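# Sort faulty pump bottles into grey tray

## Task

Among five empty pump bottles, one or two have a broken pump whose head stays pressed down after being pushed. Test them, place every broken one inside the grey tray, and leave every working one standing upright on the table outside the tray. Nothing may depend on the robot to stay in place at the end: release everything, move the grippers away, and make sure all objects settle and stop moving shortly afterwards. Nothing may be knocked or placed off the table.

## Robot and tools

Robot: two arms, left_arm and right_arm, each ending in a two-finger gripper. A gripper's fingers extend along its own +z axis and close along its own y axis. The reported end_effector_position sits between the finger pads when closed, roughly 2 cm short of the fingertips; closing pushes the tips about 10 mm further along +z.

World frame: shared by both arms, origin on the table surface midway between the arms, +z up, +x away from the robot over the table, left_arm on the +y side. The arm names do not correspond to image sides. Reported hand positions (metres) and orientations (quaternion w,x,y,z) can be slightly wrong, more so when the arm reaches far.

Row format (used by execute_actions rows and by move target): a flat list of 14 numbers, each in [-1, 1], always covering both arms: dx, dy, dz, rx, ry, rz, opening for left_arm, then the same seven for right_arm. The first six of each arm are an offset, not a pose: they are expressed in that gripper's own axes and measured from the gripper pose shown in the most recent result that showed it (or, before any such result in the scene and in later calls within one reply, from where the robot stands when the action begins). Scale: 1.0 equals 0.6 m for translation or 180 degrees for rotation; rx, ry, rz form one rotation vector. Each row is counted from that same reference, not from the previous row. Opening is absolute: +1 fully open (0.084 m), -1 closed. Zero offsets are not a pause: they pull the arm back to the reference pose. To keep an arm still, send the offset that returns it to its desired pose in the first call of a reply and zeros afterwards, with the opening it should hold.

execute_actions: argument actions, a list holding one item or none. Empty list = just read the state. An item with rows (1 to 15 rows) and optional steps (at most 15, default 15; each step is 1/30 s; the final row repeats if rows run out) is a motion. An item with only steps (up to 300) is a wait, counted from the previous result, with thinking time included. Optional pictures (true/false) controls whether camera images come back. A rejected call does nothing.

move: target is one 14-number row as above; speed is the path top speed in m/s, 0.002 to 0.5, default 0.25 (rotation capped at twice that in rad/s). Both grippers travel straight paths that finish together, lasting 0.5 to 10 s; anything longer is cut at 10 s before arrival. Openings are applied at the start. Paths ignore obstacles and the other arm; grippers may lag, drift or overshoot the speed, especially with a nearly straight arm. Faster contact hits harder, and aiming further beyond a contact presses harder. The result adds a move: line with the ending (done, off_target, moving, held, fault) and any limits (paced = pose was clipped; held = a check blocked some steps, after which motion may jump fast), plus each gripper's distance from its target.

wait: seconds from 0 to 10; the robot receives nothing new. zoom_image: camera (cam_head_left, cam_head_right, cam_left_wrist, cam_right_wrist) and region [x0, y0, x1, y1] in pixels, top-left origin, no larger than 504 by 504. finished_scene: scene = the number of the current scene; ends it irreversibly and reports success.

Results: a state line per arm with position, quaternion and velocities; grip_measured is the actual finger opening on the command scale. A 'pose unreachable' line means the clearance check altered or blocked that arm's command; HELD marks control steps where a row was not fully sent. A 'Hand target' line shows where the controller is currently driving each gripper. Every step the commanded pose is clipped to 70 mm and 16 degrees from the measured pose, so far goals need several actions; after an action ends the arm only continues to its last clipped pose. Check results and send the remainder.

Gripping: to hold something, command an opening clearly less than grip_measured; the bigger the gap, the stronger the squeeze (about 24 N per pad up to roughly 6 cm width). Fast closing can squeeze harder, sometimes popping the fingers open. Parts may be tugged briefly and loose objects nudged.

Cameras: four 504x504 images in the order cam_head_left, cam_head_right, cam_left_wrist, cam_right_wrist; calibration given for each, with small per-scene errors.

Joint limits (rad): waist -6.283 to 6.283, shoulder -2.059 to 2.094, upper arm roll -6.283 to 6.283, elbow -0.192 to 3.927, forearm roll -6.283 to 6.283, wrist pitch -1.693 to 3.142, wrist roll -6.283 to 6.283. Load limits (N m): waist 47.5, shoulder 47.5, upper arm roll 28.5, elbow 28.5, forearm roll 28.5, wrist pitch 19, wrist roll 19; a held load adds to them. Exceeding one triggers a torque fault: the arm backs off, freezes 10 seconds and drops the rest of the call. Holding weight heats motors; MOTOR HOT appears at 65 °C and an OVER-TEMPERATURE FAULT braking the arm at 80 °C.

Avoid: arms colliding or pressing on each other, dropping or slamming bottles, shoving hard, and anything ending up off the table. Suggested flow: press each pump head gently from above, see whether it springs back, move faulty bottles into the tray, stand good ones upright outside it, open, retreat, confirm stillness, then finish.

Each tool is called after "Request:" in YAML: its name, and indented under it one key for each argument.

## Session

Request:
execute_actions:
  actions: []

Scene clock: 0.00 s of 5100.00 s.
left_arm: end_effector_position=(+0.2005, +0.0277, +0.3818) grip_measured=+1.00 end_effector_quat_wxyz=(+0.094, -0.432, +0.555, +0.705) end_effector_velocity=(+0.000, +0.000, -0.000) end_effector_angular_velocity=(-0.000, +0.000, -0.000) | right_arm: end_effector_position=(+0.4212, -0.3184, +0.2484) grip_measured=+1.00 end_effector_quat_wxyz=(-0.000, +1.000, +0.009, -0.002) end_effector_velocity=(-0.000, +0.000, -0.000) end_effector_angular_velocity=(-0.000, +0.000, -0.000)
Joint positions: left_arm=[-1.09   0.611 -0.095  1.893  0.149  2.866  0.865  0.084] | right_arm=[-0.002 -0.246 -0.002  0.92  -0.     1.169 -0.     0.084]
Joint velocities: left_arm=[ 0. -0. -0. -0.  0. -0.  0. -0.] | right_arm=[ 0.002 -0.    -0.    -0.001 -0.001 -0.     0.002  0.   ]
Motor temperatures (°C, as the motors report them): left_arm=[38 36 41 42 45 38 41] | right_arm=[35 39 38 37 37 40 38]
Hand target (left_arm): +0.201, +0.028, +0.382; +0.094, -0.432, +0.555, +0.705
Hand target (right_arm): +0.421, -0.318, +0.248; -0.000, +1.000, +0.009, -0.002
camera_calibration (this result's frames):
cam_left_wrist: T_world_to_cam=[[-0.603516, -0.355012, 0.713957, -0.10559], [0.601211, 0.385551, 0.699925, -0.327528], [-0.523749, 0.851655, -0.0192492, 0.216356], [0, 0, 0, 1]] pos_world=[0.246505, -0.0954674, 0.308796]

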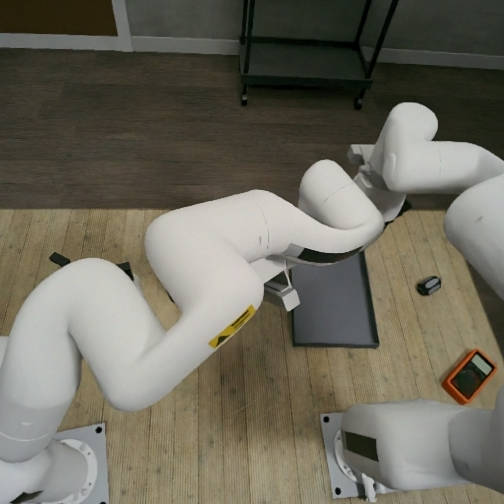

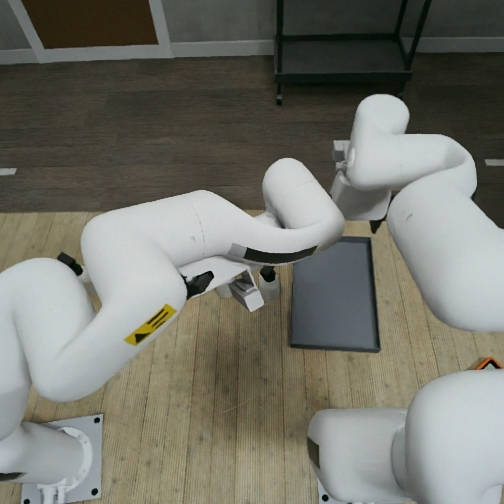

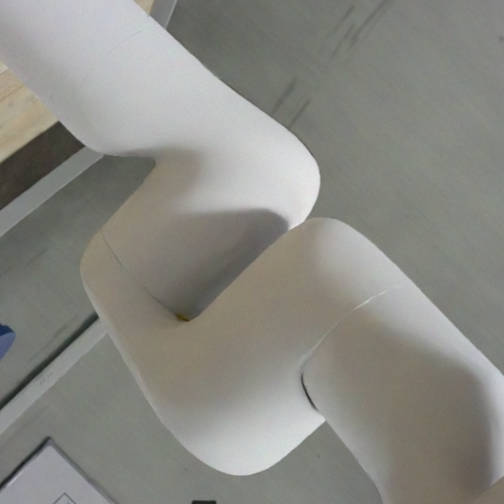

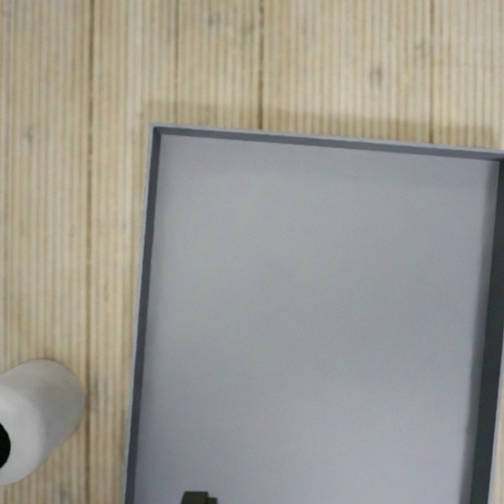

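Request:
move:
  target: [-0.255,-0.453,0.23,-0.075,0.56,-0.44,-1, 0,0,0,0,0,0,-1]

Request:
move:
  target: [0,0,0.05,0,0,0,-1, -0.04,-0.27,0,0,0,0,-1]

Scene clock: 6.43 s of 5100.00 s.
left_arm: end_effector_position=(+0.3902, +0.2999, +0.3012) grip_measured=-1.00 end_effector_quat_wxyz=(+0.002, +1.000, +0.001, -0.001) end_effector_velocity=(+0.000, +0.001, -0.001) end_effector_angular_velocity=(-0.001, -0.004, +0.005) | right_arm: end_effector_position=(+0.4212, -0.3184, +0.2484) grip_measured=-1.00 end_effector_quat_wxyz=(-0.000, +1.000, +0.009, -0.002) end_effector_velocity=(-0.000, +0.000, -0.000) end_effector_angular_velocity=(-0.000, +0.001, +0.002)
Joint positions: left_arm=[-0.642 -0.376  0.459  0.996  0.164  1.342 -0.084  0.   ] | right_arm=[-0.002 -0.246 -0.002  0.92  -0.     1.169 -0.     0.   ]
Joint velocities: left_arm=[ 0.003 -0.003  0.001 -0.005  0.001 -0.006 -0.002  0.   ] | right_arm=[ 0.001 -0.     0.    -0.001 -0.    -0.001 -0.001  0.   ]
Motor temperatures (°C, as the motors report them): left_arm=[38 36 41 42 45 38 41] | right_arm=[35 39 38 38 37 40 38]
Hand target (left_arm): +0.390, +0.300, +0.301; +0.002, +1.000, +0.001, -0.001
Hand target (right_arm): +0.421, -0.318, +0.248; -0.000, +1.000, +0.009, -0.002
Off the commanded pose (left_arm): 0.001 m, 0 deg.
Off the commanded pose (right_arm): 0.000 m, 0 deg.
move: done
camera_calibration (this result's frames):
cam_left_wrist: T_world_to_cam=[[-0.0163961, -0.99986, -0.00341611, 0.343481], [-0.999269, 0.0165043, -0.0344962, 0.466267], [0.0345478, 0.002848, -0.999399, 0.414177], [0, 0, 0, 1]] pos_world=[0.457249, 0.334558, 0.431186]
cam_right_wrist: T_world_to_cam=[[0.0236315, -0.999258, -0.0304112, -0.28604], [-0.999585, -0.0241178, 0.0157238, 0.477699], [-0.0164456, 0.0300271, -0.999414, 0.395238], [0, 0, 0, 1]] pos_world=[0.490761, -0.286174, 0.378797]

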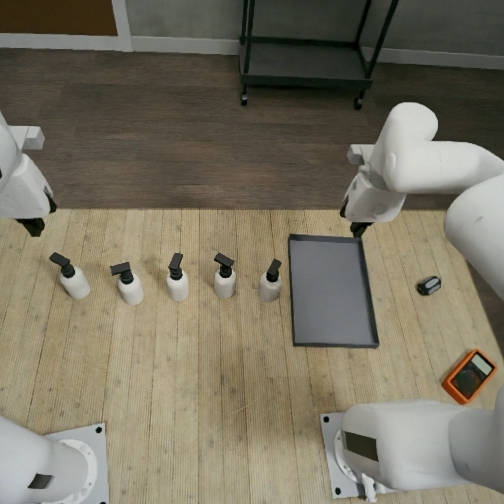

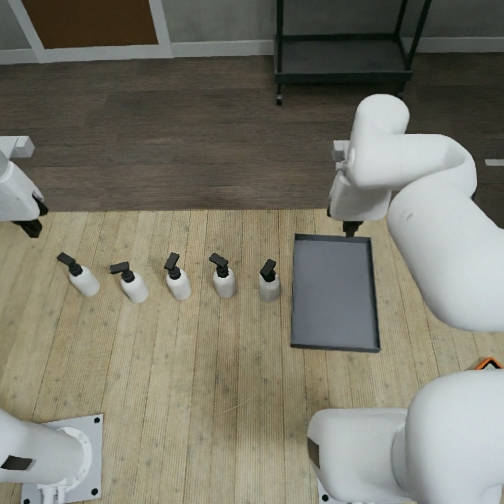

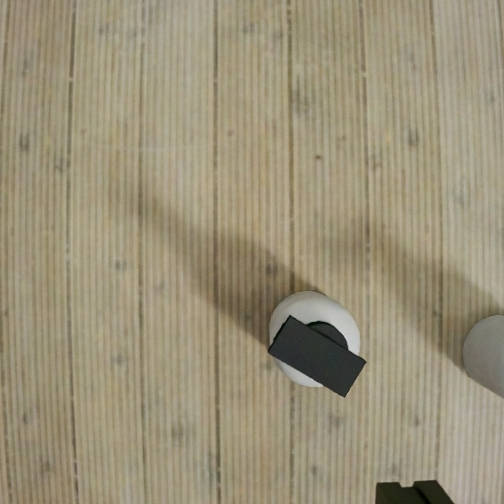

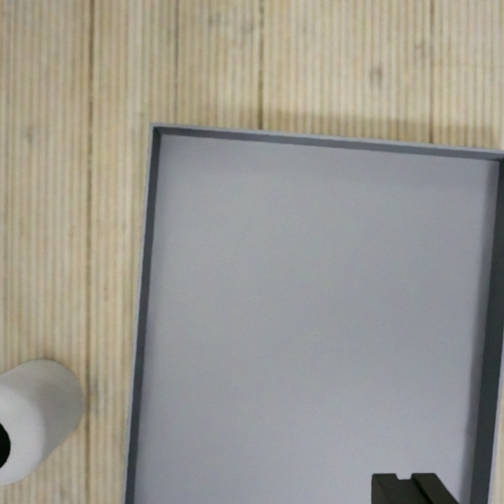

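Scene clock: 7.50 s of 5100.00 s.
left_arm: end_effector_position=(+0.3903, +0.2998, +0.2713) grip_measured=-1.00 end_effector_quat_wxyz=(+0.002, +1.000, +0.001, -0.001) end_effector_velocity=(-0.000, -0.000, -0.001) end_effector_angular_velocity=(+0.001, +0.002, +0.001) | right_arm: end_effector_position=(+0.3945, -0.1574, +0.2485) grip_measured=-1.00 end_effector_quat_wxyz=(-0.001, +1.000, +0.008, -0.002) end_effector_velocity=(-0.001, +0.005, +0.001) end_effector_angular_velocity=(-0.002, -0.002, +0.004)
Joint positions: left_arm=[-0.639 -0.369  0.47   0.917  0.169  1.255 -0.084  0.   ] | right_arm=[ 0.151 -0.22   0.23   0.95   0.057  1.168  0.358  0.   ]
Joint velocities: left_arm=[ 0.     0.    -0.    -0.002  0.    -0.001 -0.001  0.   ] | right_arm=[ 0.006  0.002  0.006  0.004 -0.002  0.001  0.01   0.   ]
Motor temperatures (°C, as the motors report them): left_arm=[38 36 41 42 45 38 41] | right_arm=[35 39 38 38 37 40 38]
Hand target (left_arm): +0.390, +0.300, +0.271; +0.002, +1.000, +0.001, -0.001
Hand target (right_arm): +0.394, -0.156, +0.249; -0.001, +1.000, +0.009, -0.002
Off the commanded pose (left_arm): 0.000 m, 0 deg.
Off the commanded pose (right_arm): 0.001 m, 0 deg.
move: done
camera_calibration (this result's frames):
cam_left_wrist: T_world_to_cam=[[-0.0164149, -0.999859, -0.00341466, 0.343281], [-0.999255, 0.016524, -0.0348786, 0.465398], [0.0349301, 0.00283959, -0.999386, 0.384223], [0, 0, 0, 1]] pos_world=[0.457265, 0.334451, 0.401392]
cam_right_wrist: T_world_to_cam=[[0.0217128, -0.999261, -0.0317028, -0.123468], [-0.999623, -0.022231, 0.0160881, 0.455107], [-0.016781, 0.0313416, -0.999368, 0.390425], [0, 0, 0, 1]] pos_world=[0.464168, -0.125496, 0.378942]

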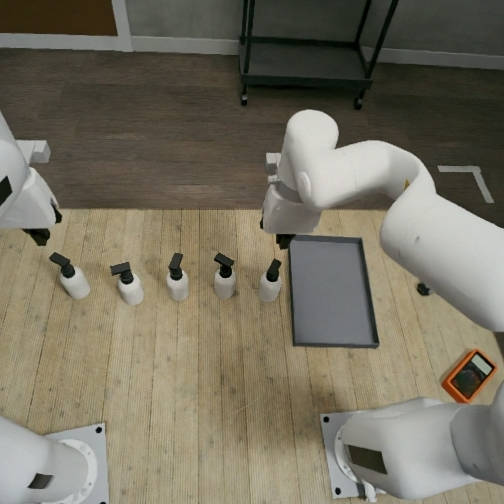

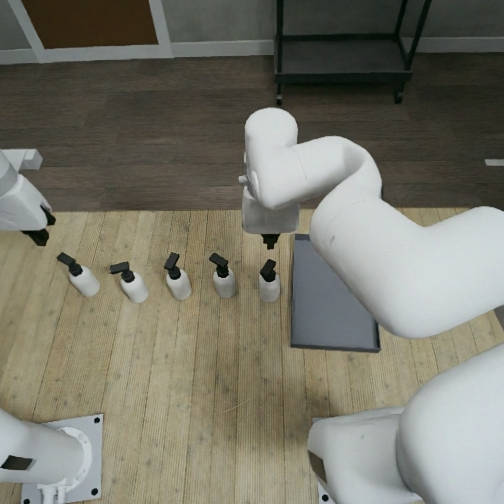

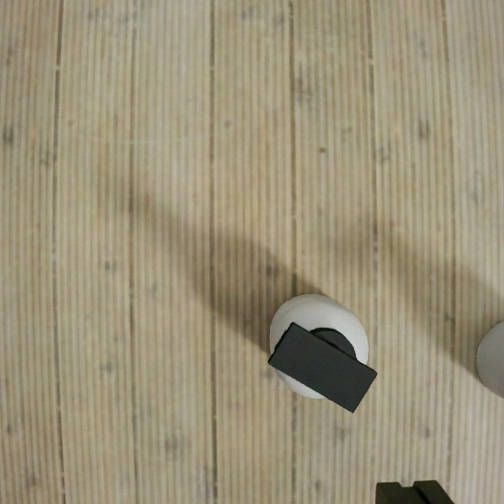

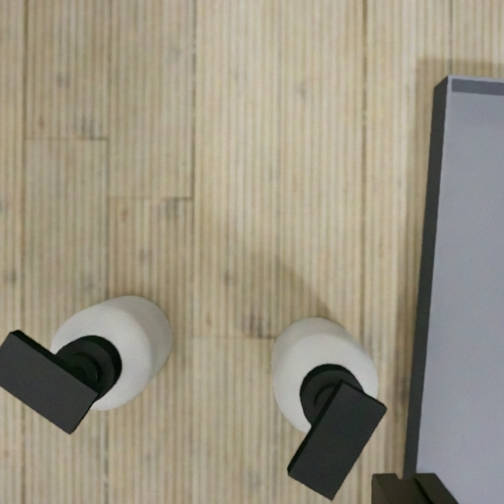

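Request:
move:
  target: [0.045,0,0.16,0,0,0,-1, 0.003,-0.005,0.122,0,0,0,-1]

Request:
move:
  target: [0,0,0.06,0,0,0,-1, 0,0,0.06,0,0,0,-1]
  speed: 0.03

Request:
move:
  target: [0,0,-0.07,0,0,0,-1, 0,0,-0.07,0,0,0,-1]

Request:
move:
  target: [-0.04,0.2,-0.13,0,0,0,-1, 0,-0.17,-0.11,0,0,0,-1]

Scene clock: 9.83 s of 5100.00 s.
left_arm: end_effector_position=(+0.4175, +0.2996, +0.1759) grip_measured=-1.00 end_effector_quat_wxyz=(+0.002, +1.000, +0.001, -0.000) end_effector_velocity=(-0.002, -0.001, -0.004) end_effector_angular_velocity=(+0.000, +0.009, -0.002) | right_arm: end_effector_position=(+0.3961, -0.1543, +0.1757) grip_measured=-1.00 end_effector_quat_wxyz=(-0.001, +1.000, +0.008, -0.001) end_effector_velocity=(-0.002, -0.001, -0.003) end_effector_angular_velocity=(-0.002, +0.006, -0.000)
Joint positions: left_arm=[-0.655 -0.172  0.538  0.801  0.104  0.952 -0.019  0.   ] | right_arm=[ 0.154 -0.136  0.245  0.815  0.044  0.95   0.377  0.   ]
Joint velocities: left_arm=[-0.001  0.005  0.    -0.006 -0.003 -0.002  0.003  0.   ] | right_arm=[ 0.     0.003 -0.    -0.005 -0.    -0.001 -0.     0.   ]
Motor temperatures (°C, as the motors report them): left_arm=[38 36 41 43 45 38 41] | right_arm=[35 39 38 38 37 40 38]
Hand target (left_arm): +0.417, +0.300, +0.175; +0.001, +1.000, +0.001, -0.001
Hand target (right_arm): +0.396, -0.154, +0.175; -0.001, +1.000, +0.008, -0.002
Off the commanded pose (left_arm): 0.001 m, 0 deg.
Off the commanded pose (right_arm): 0.000 m, 0 deg.
move: done
camera_calibration (this result's frames):
cam_left_wrist: T_world_to_cam=[[-0.0165004, -0.999857, -0.00370515, 0.343208], [-0.999202, 0.0166242, -0.0363182, 0.489507], [0.0363746, 0.00310292, -0.999333, 0.287188], [0, 0, 0, 1]] pos_world=[0.484333, 0.33413, 0.306047]
cam_right_wrist: T_world_to_cam=[[0.0216959, -0.999254, -0.0319398, -0.12259], [-0.999638, -0.0221904, 0.0152116, 0.458106], [-0.015909, 0.0315982, -0.999374, 0.317229], [0, 0, 0, 1]] pos_world=[0.465647, -0.122357, 0.306147]

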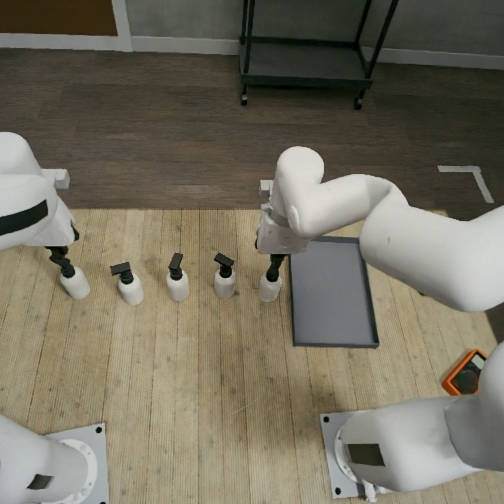

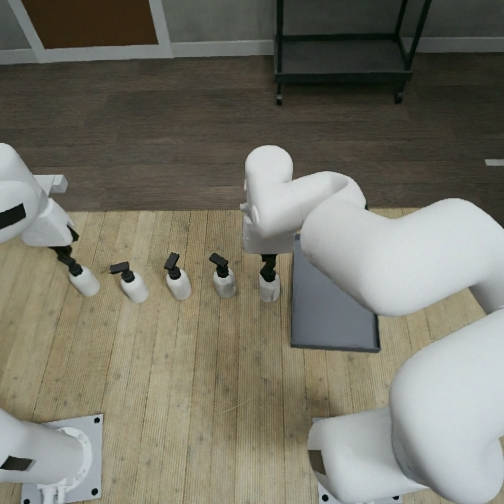

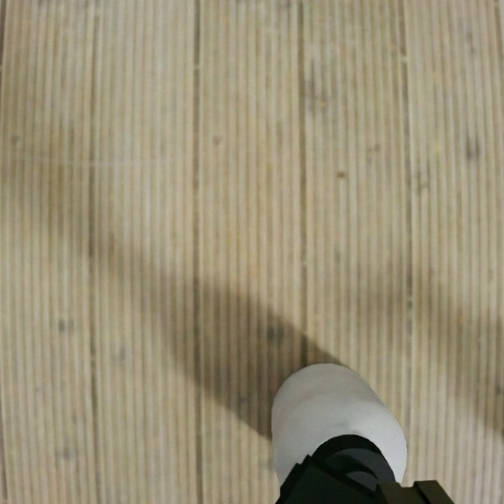

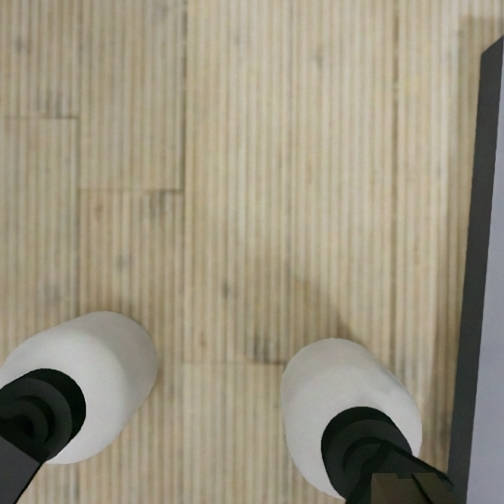

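Scene clock: 11.30 s of 5100.00 s.
left_arm: end_effector_position=(+0.4212, +0.2992, +0.1442) grip_measured=-1.00 end_effector_quat_wxyz=(+0.002, +1.000, +0.001, +0.006) end_effector_velocity=(-0.001, +0.001, -0.004) end_effector_angular_velocity=(+0.001, +0.005, +0.000) | right_arm: end_effector_position=(+0.3988, -0.1529, +0.1439) grip_measured=-1.00 end_effector_quat_wxyz=(-0.003, +1.000, +0.008, +0.004) end_effector_velocity=(-0.001, -0.001, -0.004) end_effector_angular_velocity=(-0.002, +0.005, +0.001)
Joint positions: left_arm=[-0.659 -0.11   0.552  0.754  0.07   0.838  0.009  0.   ] | right_arm=[ 0.154 -0.082  0.25   0.768  0.029  0.839  0.389  0.   ]
Joint velocities: left_arm=[ 0.001  0.006  0.001 -0.005 -0.002 -0.005  0.003  0.   ] | right_arm=[ 0.     0.006  0.    -0.006 -0.002 -0.006  0.     0.   ]
Motor temperatures (°C, as the motors report them): left_arm=[38 36 41 43 45 38 41] | right_arm=[35 39 38 38 37 40 38]
Hand target (left_arm): +0.418, +0.299, +0.140; +0.001, +1.000, +0.001, -0.000
Hand target (right_arm): +0.396, -0.154, +0.140; -0.001, +1.000, +0.008, -0.001
Off the commanded pose (left_arm): 0.006 m, 1 deg.
Off the commanded pose (right_arm): 0.005 m, 1 deg.
move: off_target (left_arm, right_arm)
camera_calibration (this result's frames):
cam_left_wrist: T_world_to_cam=[[-0.0167671, -0.999856, -0.00261914, 0.342784], [-0.998709, 0.0168734, -0.0479202, 0.493468], [0.0479575, 0.00181227, -0.998848, 0.250833], [0, 0, 0, 1]] pos_world=[0.486548, 0.333953, 0.275089]
cam_right_wrist: T_world_to_cam=[[0.0223358, -0.999129, -0.0352535, -0.122045], [-0.999736, -0.022513, 0.00463761, 0.462866], [-0.00542723, 0.0351406, -0.999368, 0.281855], [0, 0, 0, 1]] pos_world=[0.466999, -0.121423, 0.275228]

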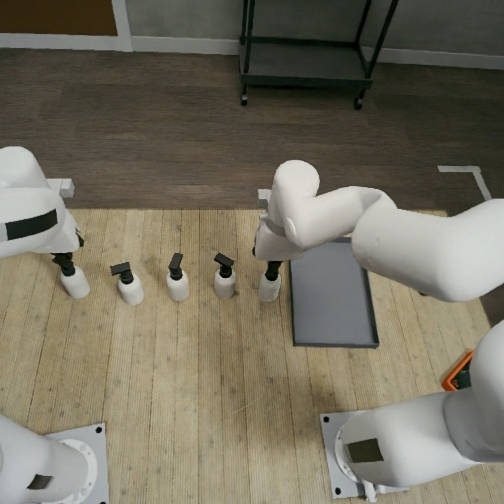

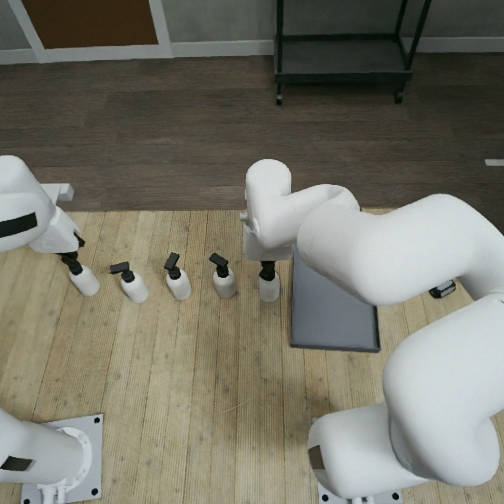

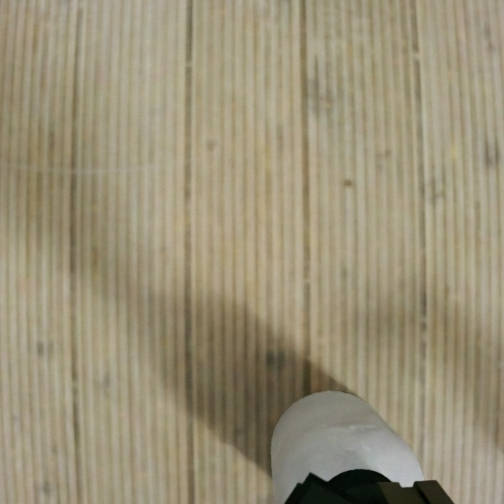

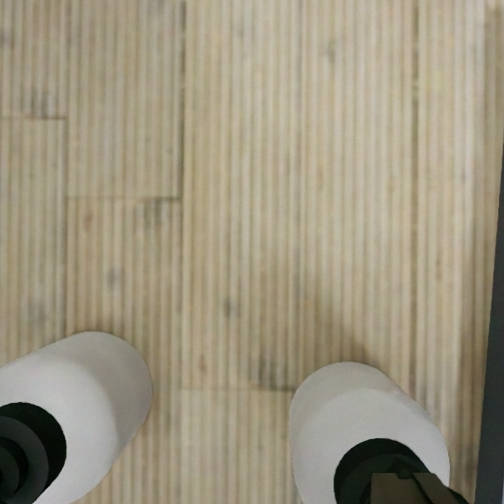

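Scene clock: 12.07 s of 5100.00 s.
left_arm: end_effector_position=(+0.4203, +0.2994, +0.1854) grip_measured=-1.00 end_effector_quat_wxyz=(+0.002, +1.000, +0.001, +0.005) end_effector_velocity=(+0.002, +0.000, +0.004) end_effector_angular_velocity=(-0.000, -0.006, +0.000) | right_arm: end_effector_position=(+0.3981, -0.1532, +0.1852) grip_measured=-1.00 end_effector_quat_wxyz=(-0.002, +1.000, +0.008, +0.003) end_effector_velocity=(+0.001, +0.001, +0.004) end_effector_angular_velocity=(+0.002, -0.005, +0.000)
Joint positions: left_arm=[-0.656 -0.185  0.535  0.816  0.109  0.969 -0.023  0.   ] | right_arm=[ 0.154 -0.149  0.244  0.83   0.046  0.967  0.375  0.   ]
Joint velocities: left_arm=[ 0.    -0.004 -0.001  0.007  0.001  0.004 -0.001  0.   ] | right_arm=[ 0.    -0.004  0.     0.005  0.001  0.004 -0.     0.   ]
Motor temperatures (°C, as the motors report them): left_arm=[38 36 41 43 45 38 41] | right_arm=[35 39 38 38 37 40 38]
Hand target (left_arm): +0.421, +0.299, +0.186; +0.002, +1.000, +0.001, +0.006
Hand target (right_arm): +0.399, -0.153, +0.186; -0.003, +1.000, +0.008, +0.004
Off the commanded pose (left_arm): 0.001 m, 0 deg.
Off the commanded pose (right_arm): 0.001 m, 0 deg.
move: done
camera_calibration (this result's frames):
cam_left_wrist: T_world_to_cam=[[-0.0167207, -0.999857, -0.00269784, 0.34307], [-0.998792, 0.0168275, -0.0461718, 0.494181], [0.0462106, 0.00192256, -0.99893, 0.292788], [0, 0, 0, 1]] pos_world=[0.485791, 0.334142, 0.316217]
cam_right_wrist: T_world_to_cam=[[0.0222819, -0.999146, -0.0347866, -0.121003], [-0.999726, -0.0225154, 0.00633314, 0.461692], [-0.00711097, 0.0346359, -0.999375, 0.323684], [0, 0, 0, 1]] pos_world=[0.466564, -0.121716, 0.316349]

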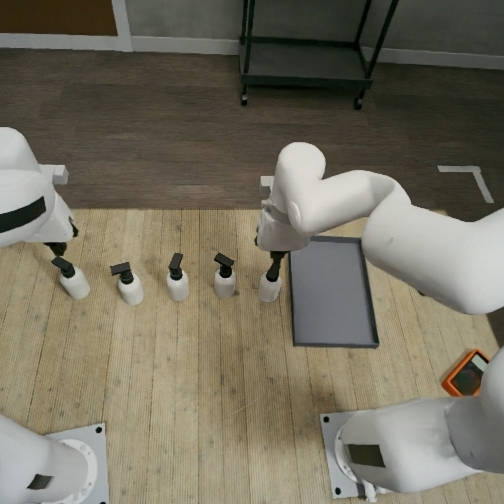

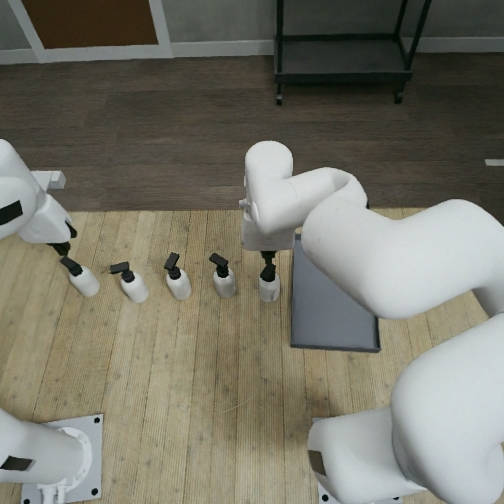

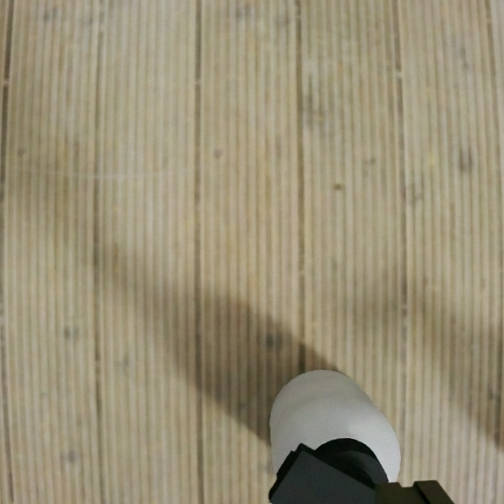

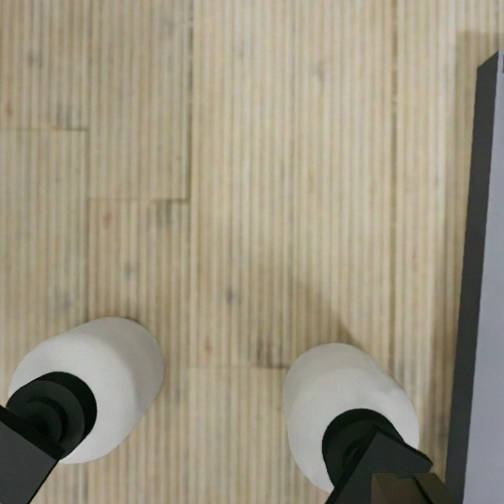

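Scene clock: 13.07 s of 5100.00 s.
left_arm: end_effector_position=(+0.3955, +0.1805, +0.2632) grip_measured=-1.00 end_effector_quat_wxyz=(+0.002, +1.000, +0.002, +0.004) end_effector_velocity=(+0.000, -0.004, +0.003) end_effector_angular_velocity=(-0.000, -0.004, -0.003) | right_arm: end_effector_position=(+0.3962, -0.0522, +0.2510) grip_measured=-1.00 end_effector_quat_wxyz=(-0.002, +1.000, +0.008, +0.003) end_effector_velocity=(-0.000, +0.004, +0.004) end_effector_angular_velocity=(+0.001, -0.004, +0.003)
Joint positions: left_arm=[-0.771 -0.295  0.329  0.931  0.099  1.203 -0.325  0.   ] | right_arm=[ 0.24  -0.044  0.362  1.136  0.018  1.17   0.601  0.   ]
Joint velocities: left_arm=[-0.005 -0.001 -0.005  0.007 -0.     0.005 -0.006  0.   ] | right_arm=[ 0.004  0.003  0.004  0.013 -0.003  0.006  0.006  0.   ]
Motor temperatures (°C, as the motors report them): left_arm=[38 36 41 43 45 38 41] | right_arm=[35 39 38 38 37 40 38]
Hand target (left_arm): +0.396, +0.180, +0.264; +0.002, +1.000, +0.001, +0.005
Hand target (right_arm): +0.396, -0.051, +0.251; -0.003, +1.000, +0.008, +0.003
Off the commanded pose (left_arm): 0.001 m, 0 deg.
Off the commanded pose (right_arm): 0.001 m, 0 deg.
move: done
camera_calibration (this result's frames):
cam_left_wrist: T_world_to_cam=[[-0.0153258, -0.999879, -0.00250038, 0.223305], [-0.998866, 0.015423, -0.0450489, 0.47506], [0.045082, 0.00180713, -0.998982, 0.372344], [0, 0, 0, 1]] pos_world=[0.461158, 0.215278, 0.393924]
cam_right_wrist: T_world_to_cam=[[0.0207211, -0.999181, -0.0347415, -0.0171361], [-0.999752, -0.0209924, 0.00746241, 0.461433], [-0.00818561, 0.0345782, -0.999368, 0.386338], [0, 0, 0, 1]] pos_world=[0.464836, -0.0207943, 0.382055]

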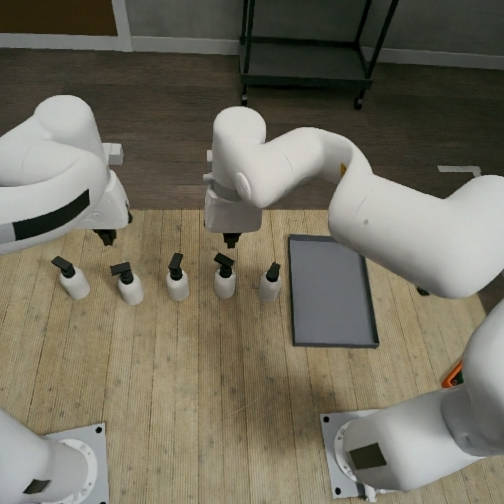

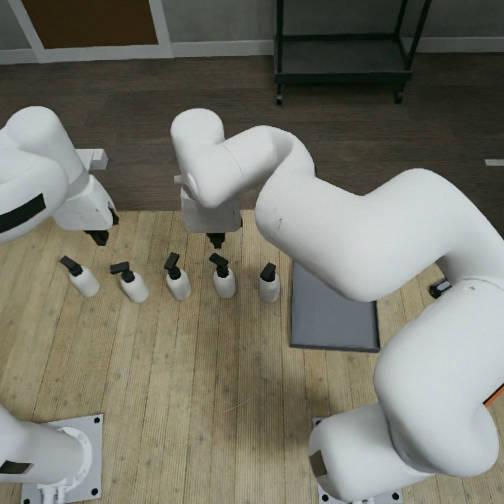

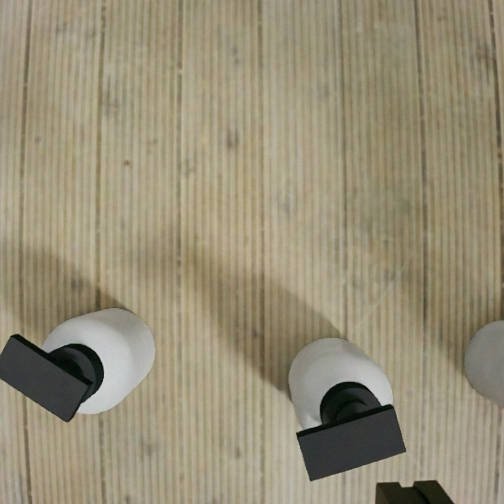

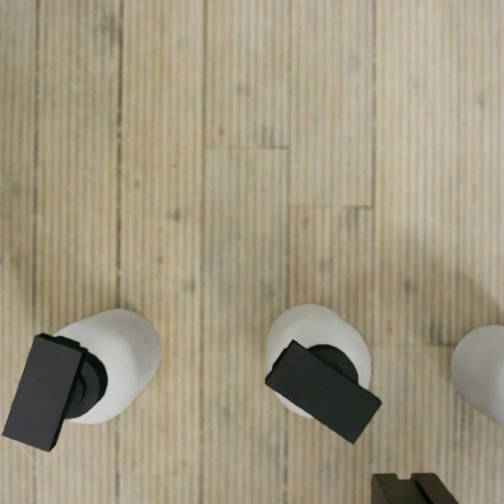

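Both b1 and b5 look lowered.

Request:
zoom_image:
  camera: "cam_head_left"
  region: [40,230,290,320]

Region (40, 230, 290, 320) of cam_head_left's 504x504 image, scaled by 2.016, with more detail than that image has; it fills the top 181 rows of this view, and the rest is white.

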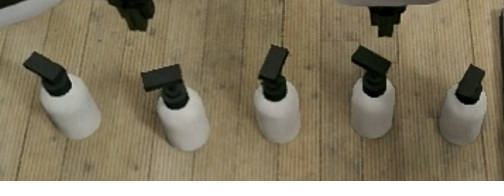

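Request:
move:
  target: [0.031,-0.2,0.13,0,0,-0.32,0.7, 0,0.17,0.11,0,0,0.17,0.7]

Request:
move:
  target: [0,0,0.186,0,0,0,0.7, 0,0,0.186,0,0,0,0.7]
  speed: 0.12

Request:
move:
  target: [0,0,0,0,0,0,-0.3, 0,0,0,0,0,0,-0.3]

Request:
move:
  target: [0,0,-0.15,0,0,0.32,-0.3, 0,0,-0.13,0,0,-0.17,-0.3]

Scene clock: 18.23 s of 5100.00 s.
left_arm: end_effector_position=(+0.4146, +0.3000, +0.1850) grip_measured=+0.70 end_effector_quat_wxyz=(+0.004, +0.876, +0.483, +0.003) end_effector_velocity=(+0.000, +0.001, -0.000) end_effector_angular_velocity=(-0.000, -0.001, +0.009) | right_arm: end_effector_position=(+0.3981, -0.1539, +0.1849) grip_measured=+0.70 end_effector_quat_wxyz=(-0.003, +0.967, -0.256, +0.002) end_effector_velocity=(-0.001, -0.001, -0.001) end_effector_angular_velocity=(-0.000, +0.002, -0.003)
Joint positions: left_arm=[-0.541 -0.194  0.426  0.797  0.091  0.968 -1.013  0.073] | right_arm=[ 0.127 -0.15   0.27   0.829  0.05   0.967  0.905  0.073]
Joint velocities: left_arm=[ 0.002  0.001  0.002 -0.    -0.    -0.002 -0.005  0.   ] | right_arm=[-0.001 -0.     0.001 -0.004  0.001 -0.001  0.002 -0.   ]
Motor temperatures (°C, as the motors report them): left_arm=[38 36 41 43 45 38 41] | right_arm=[35 39 38 39 37 40 38]
Hand target (left_arm): +0.415, +0.300, +0.185; +0.004, +0.876, +0.483, +0.003
Hand target (right_arm): +0.398, -0.154, +0.185; -0.003, +0.967, -0.256, +0.002
Off the commanded pose (left_arm): 0.000 m, 0 deg.
Off the commanded pose (right_arm): 0.000 m, 0 deg.
move: done
camera_calibration (this result's frames):
cam_left_wrist: T_world_to_cam=[[0.83535, -0.549711, 0.00286249, -0.145838], [-0.549229, -0.834815, -0.0378509, 0.556085], [0.0231967, 0.0300466, -0.999279, 0.293764], [0, 0, 0, 1]] pos_world=[0.420429, 0.375232, 0.315018]
cam_right_wrist: T_world_to_cam=[[-0.490075, -0.8709, -0.0368747, 0.102453], [-0.871629, 0.490067, 0.00986175, 0.488899], [0.0094825, 0.0369741, -0.999271, 0.31715], [0, 0, 0, 1]] pos_world=[0.473341, -0.162093, 0.315876]

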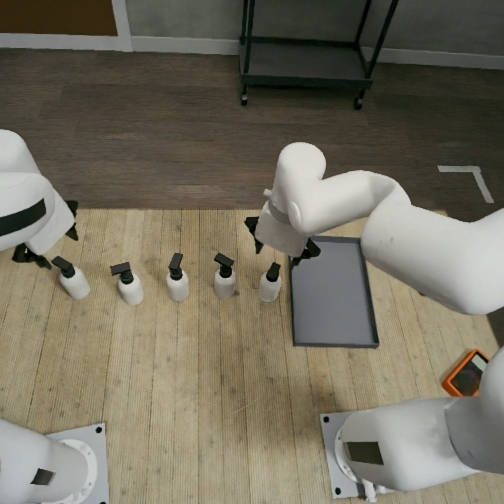

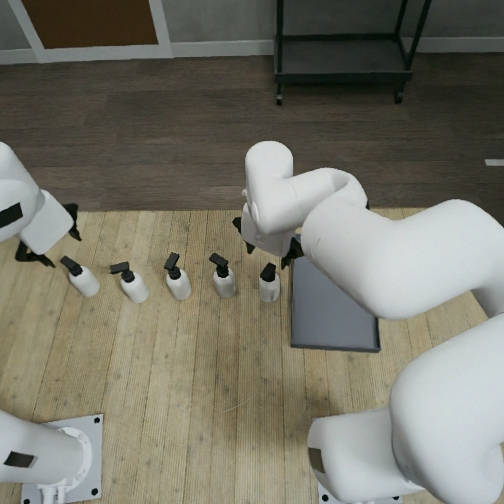

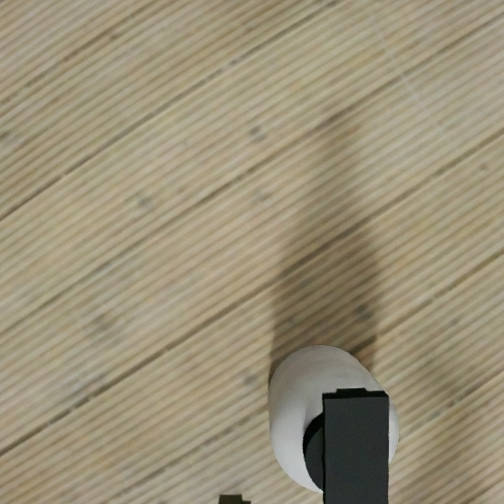

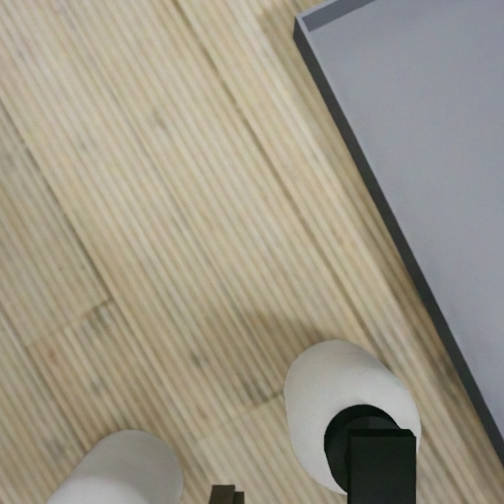

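Scene clock: 19.60 s of 5100.00 s.
left_arm: end_effector_position=(+0.4172, +0.2997, +0.0747) grip_measured=+0.70 end_effector_quat_wxyz=(+0.005, +0.876, +0.483, +0.005) end_effector_velocity=(-0.001, -0.000, -0.002) end_effector_angular_velocity=(-0.000, +0.004, -0.002) | right_arm: end_effector_position=(+0.3994, -0.1531, +0.0742) grip_measured=+0.70 end_effector_quat_wxyz=(-0.004, +0.967, -0.256, +0.003) end_effector_velocity=(-0.001, +0.000, -0.001) end_effector_angular_velocity=(-0.001, +0.002, +0.002)
Joint positions: left_arm=[-0.55   0.048  0.448  0.669 -0.045  0.614 -0.907  0.073] | right_arm=[ 0.126  0.072  0.279  0.701 -0.032  0.622  0.969  0.073]
Joint velocities: left_arm=[-0.001  0.004 -0.    -0.003 -0.003 -0.002  0.004 -0.   ] | right_arm=[ 0.001  0.003 -0.    -0.001 -0.002 -0.002  0.    -0.   ]
Motor temperatures (°C, as the motors report them): left_arm=[38 36 41 43 45 38 41] | right_arm=[35 39 38 39 37 40 38]
Hand target (left_arm): +0.416, +0.299, +0.073; +0.004, +0.876, +0.482, +0.003
Hand target (right_arm): +0.399, -0.154, +0.073; -0.003, +0.967, -0.256, +0.002
Off the commanded pose (left_arm): 0.002 m, 0 deg.
Off the commanded pose (right_arm): 0.001 m, 0 deg.
move: done
camera_calibration (this result's frames):
cam_left_wrist: T_world_to_cam=[[0.835401, -0.549605, 0.00625454, -0.14814], [-0.548961, -0.83488, -0.0402244, 0.553115], [0.0273293, 0.03017, -0.999171, 0.181765], [0, 0, 0, 1]] pos_world=[0.422427, 0.374882, 0.204789]
cam_right_wrist: T_world_to_cam=[[-0.489812, -0.870965, -0.0387877, 0.0997273], [-0.871744, 0.489898, 0.00789787, 0.490844], [0.0121233, 0.0376814, -0.999216, 0.205522], [0, 0, 0, 1]] pos_world=[0.474246, -0.161349, 0.205353]

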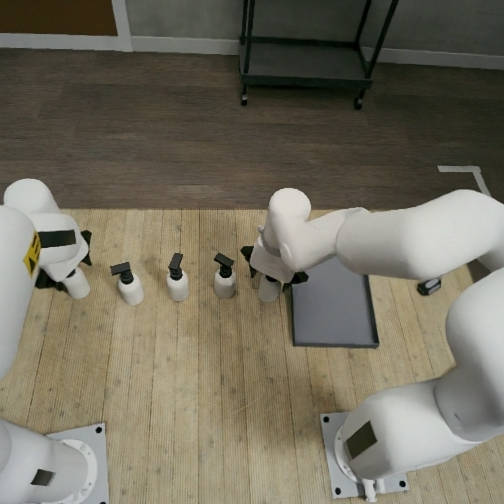

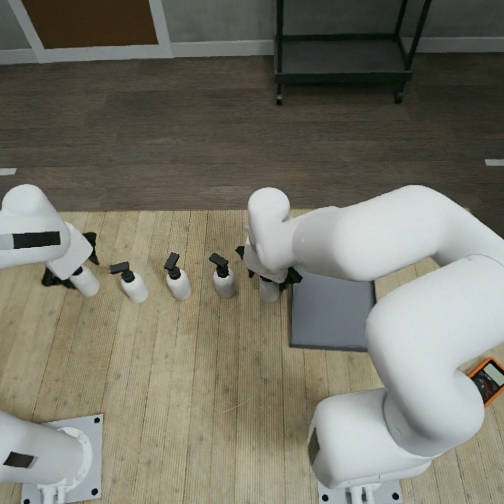

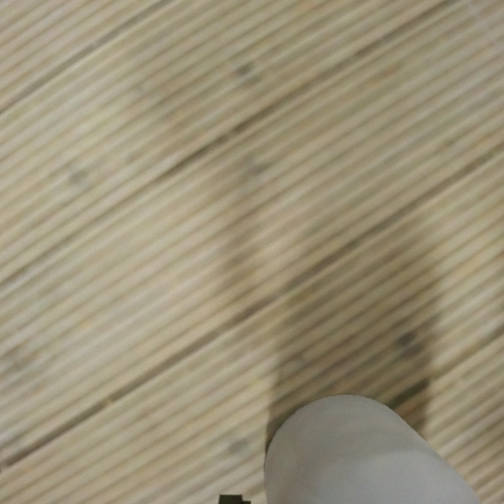

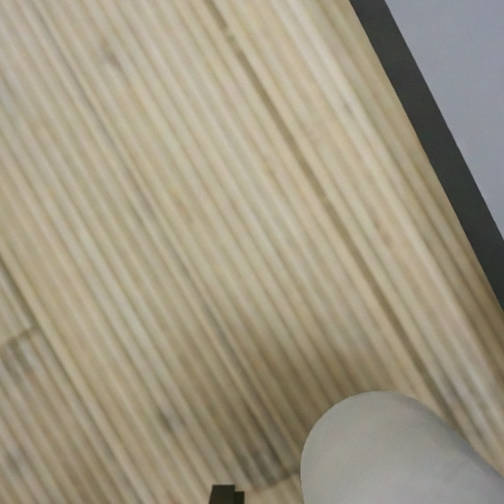

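Scene clock: 20.10 s of 5100.00 s.
left_arm: end_effector_position=(+0.4172, +0.2995, +0.0748) grip_measured=+0.12 end_effector_quat_wxyz=(+0.005, +0.876, +0.483, +0.005) end_effector_velocity=(+0.000, +0.000, +0.000) end_effector_angular_velocity=(+0.000, -0.000, -0.000) | right_arm: end_effector_position=(+0.3997, -0.1532, +0.0744) grip_measured=+0.12 end_effector_quat_wxyz=(-0.004, +0.967, -0.256, +0.004) end_effector_velocity=(-0.001, +0.000, -0.000) end_effector_angular_velocity=(-0.000, +0.001, +0.000)
Joint positions: left_arm=[-0.55   0.048  0.447  0.669 -0.045  0.614 -0.907  0.049] | right_arm=[ 0.126  0.072  0.278  0.701 -0.032  0.622  0.969  0.049]
Joint velocities: left_arm=[ 0.     0.     0.     0.    -0.    -0.     0.001  0.   ] | right_arm=[ 0.001  0.    -0.    -0.001  0.001  0.    -0.     0.   ]
Motor temperatures (°C, as the motors report them): left_arm=[38 36 41 43 45 38 41] | right_arm=[35 39 38 39 37 40 38]
Hand target (left_arm): +0.417, +0.300, +0.075; +0.005, +0.876, +0.483, +0.005
Hand target (right_arm): +0.399, -0.153, +0.074; -0.004, +0.967, -0.256, +0.003
Off the commanded pose (left_arm): 0.000 m, 0 deg.
Off the commanded pose (right_arm): 0.000 m, 0 deg.
move: done
camera_calibration (this result's frames):
cam_left_wrist: T_world_to_cam=[[0.835261, -0.549816, 0.00637882, -0.148126], [-0.549169, -0.834744, -0.040202, 0.553074], [0.0274284, 0.0300761, -0.999171, 0.181816], [0, 0, 0, 1]] pos_world=[0.422468, 0.374764, 0.204845]
cam_right_wrist: T_world_to_cam=[[-0.490137, -0.870763, -0.0392045, 0.0999695], [-0.871552, 0.490246, 0.00743432, 0.491146], [0.0127463, 0.0378126, -0.999204, 0.205498], [0, 0, 0, 1]] pos_world=[0.474439, -0.161503, 0.205602]

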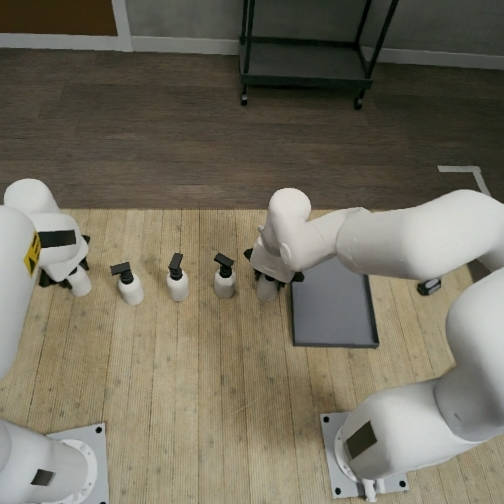

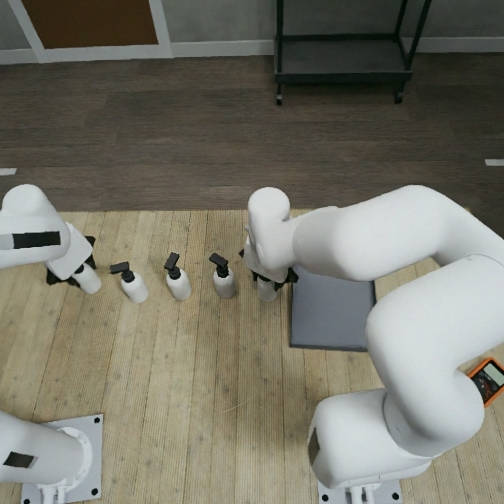

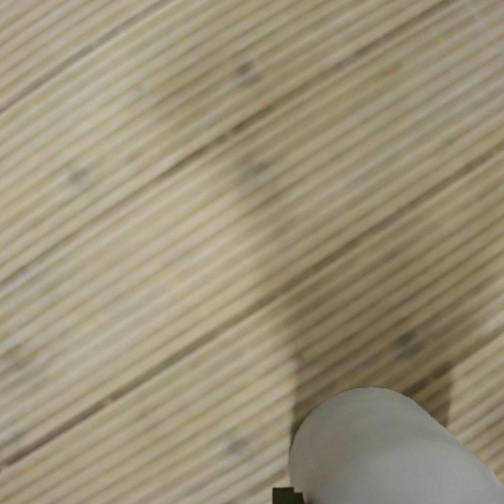

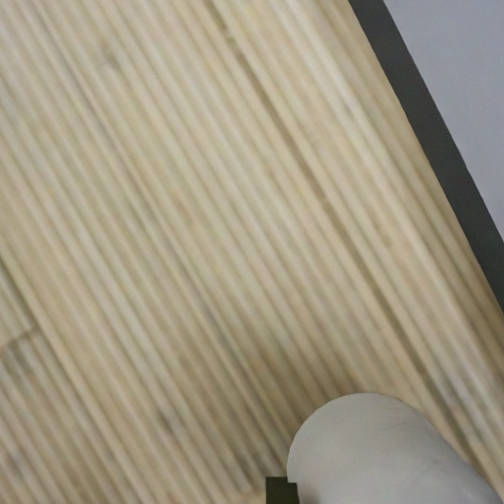

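Scene clock: 22.53 s of 5100.00 s.
left_arm: end_effector_position=(+0.4158, +0.3000, +0.1646) grip_measured=+0.11 end_effector_quat_wxyz=(+0.002, +1.000, +0.001, +0.006) end_effector_velocity=(+0.001, -0.000, +0.001) end_effector_angular_velocity=(-0.000, -0.002, -0.007) | right_arm: end_effector_position=(+0.3990, -0.1535, +0.1524) grip_measured=+0.12 end_effector_quat_wxyz=(-0.003, +1.000, +0.008, +0.004) end_effector_velocity=(+0.000, +0.000, +0.001) end_effector_angular_velocity=(+0.000, -0.001, +0.003)
Joint positions: left_arm=[-0.577 -0.163  0.467  0.764  0.087  0.9   -0.003  0.049] | right_arm=[ 0.13  -0.099  0.272  0.778  0.036  0.864  0.383  0.049]
Joint velocities: left_arm=[-0.001 -0.001  0.     0.003 -0.001  0.002  0.007  0.   ] | right_arm=[ 0.    -0.001 -0.     0.002  0.     0.002 -0.003 -0.   ]
Motor temperatures (°C, as the motors report them): left_arm=[38 36 41 43 45 38 41] | right_arm=[35 39 38 39 37 40 38]
Hand target (left_arm): +0.416, +0.300, +0.165; +0.002, +1.000, +0.001, +0.006
Hand target (right_arm): +0.399, -0.153, +0.153; -0.003, +1.000, +0.008, +0.005
Off the commanded pose (left_arm): 0.000 m, 0 deg.
Off the commanded pose (right_arm): 0.000 m, 0 deg.
move: done
camera_calibration (this result's frames):
cam_left_wrist: T_world_to_cam=[[-0.0158381, -0.999871, -0.00261936, 0.343139], [-0.998672, 0.0159474, -0.0489938, 0.489412], [0.0490293, 0.00183991, -0.998796, 0.271014], [0, 0, 0, 1]] pos_world=[0.480909, 0.334791, 0.295565]
cam_right_wrist: T_world_to_cam=[[0.021338, -0.999149, -0.0353057, -0.121992], [-0.999761, -0.0214896, 0.0039189, 0.463286], [-0.00467427, 0.0352137, -0.999369, 0.290012], [0, 0, 0, 1]] pos_world=[0.467134, -0.122144, 0.283706]

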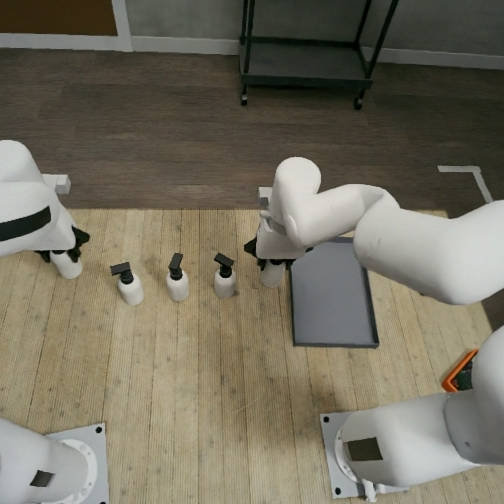

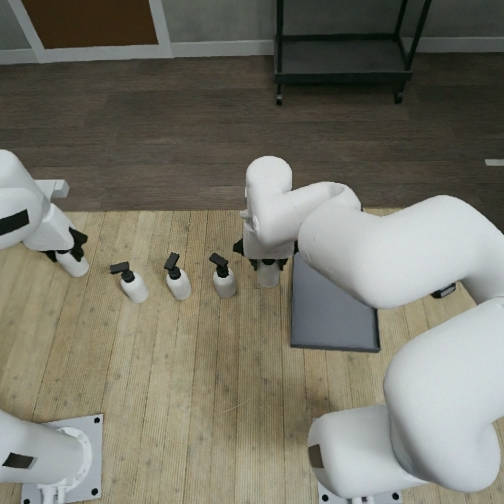

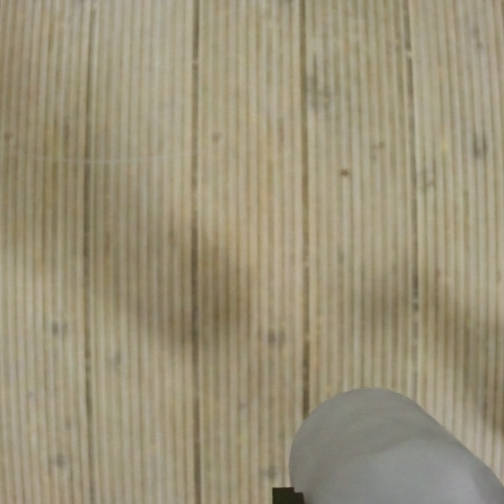

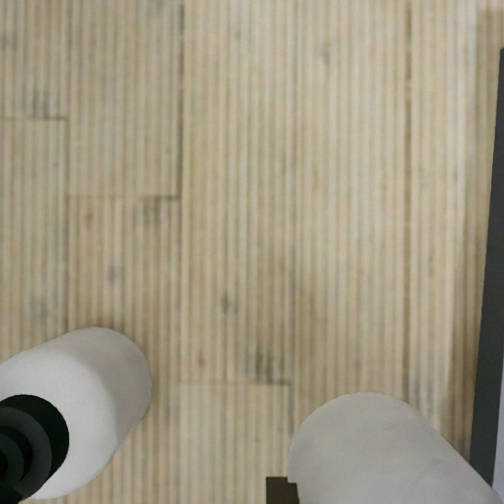

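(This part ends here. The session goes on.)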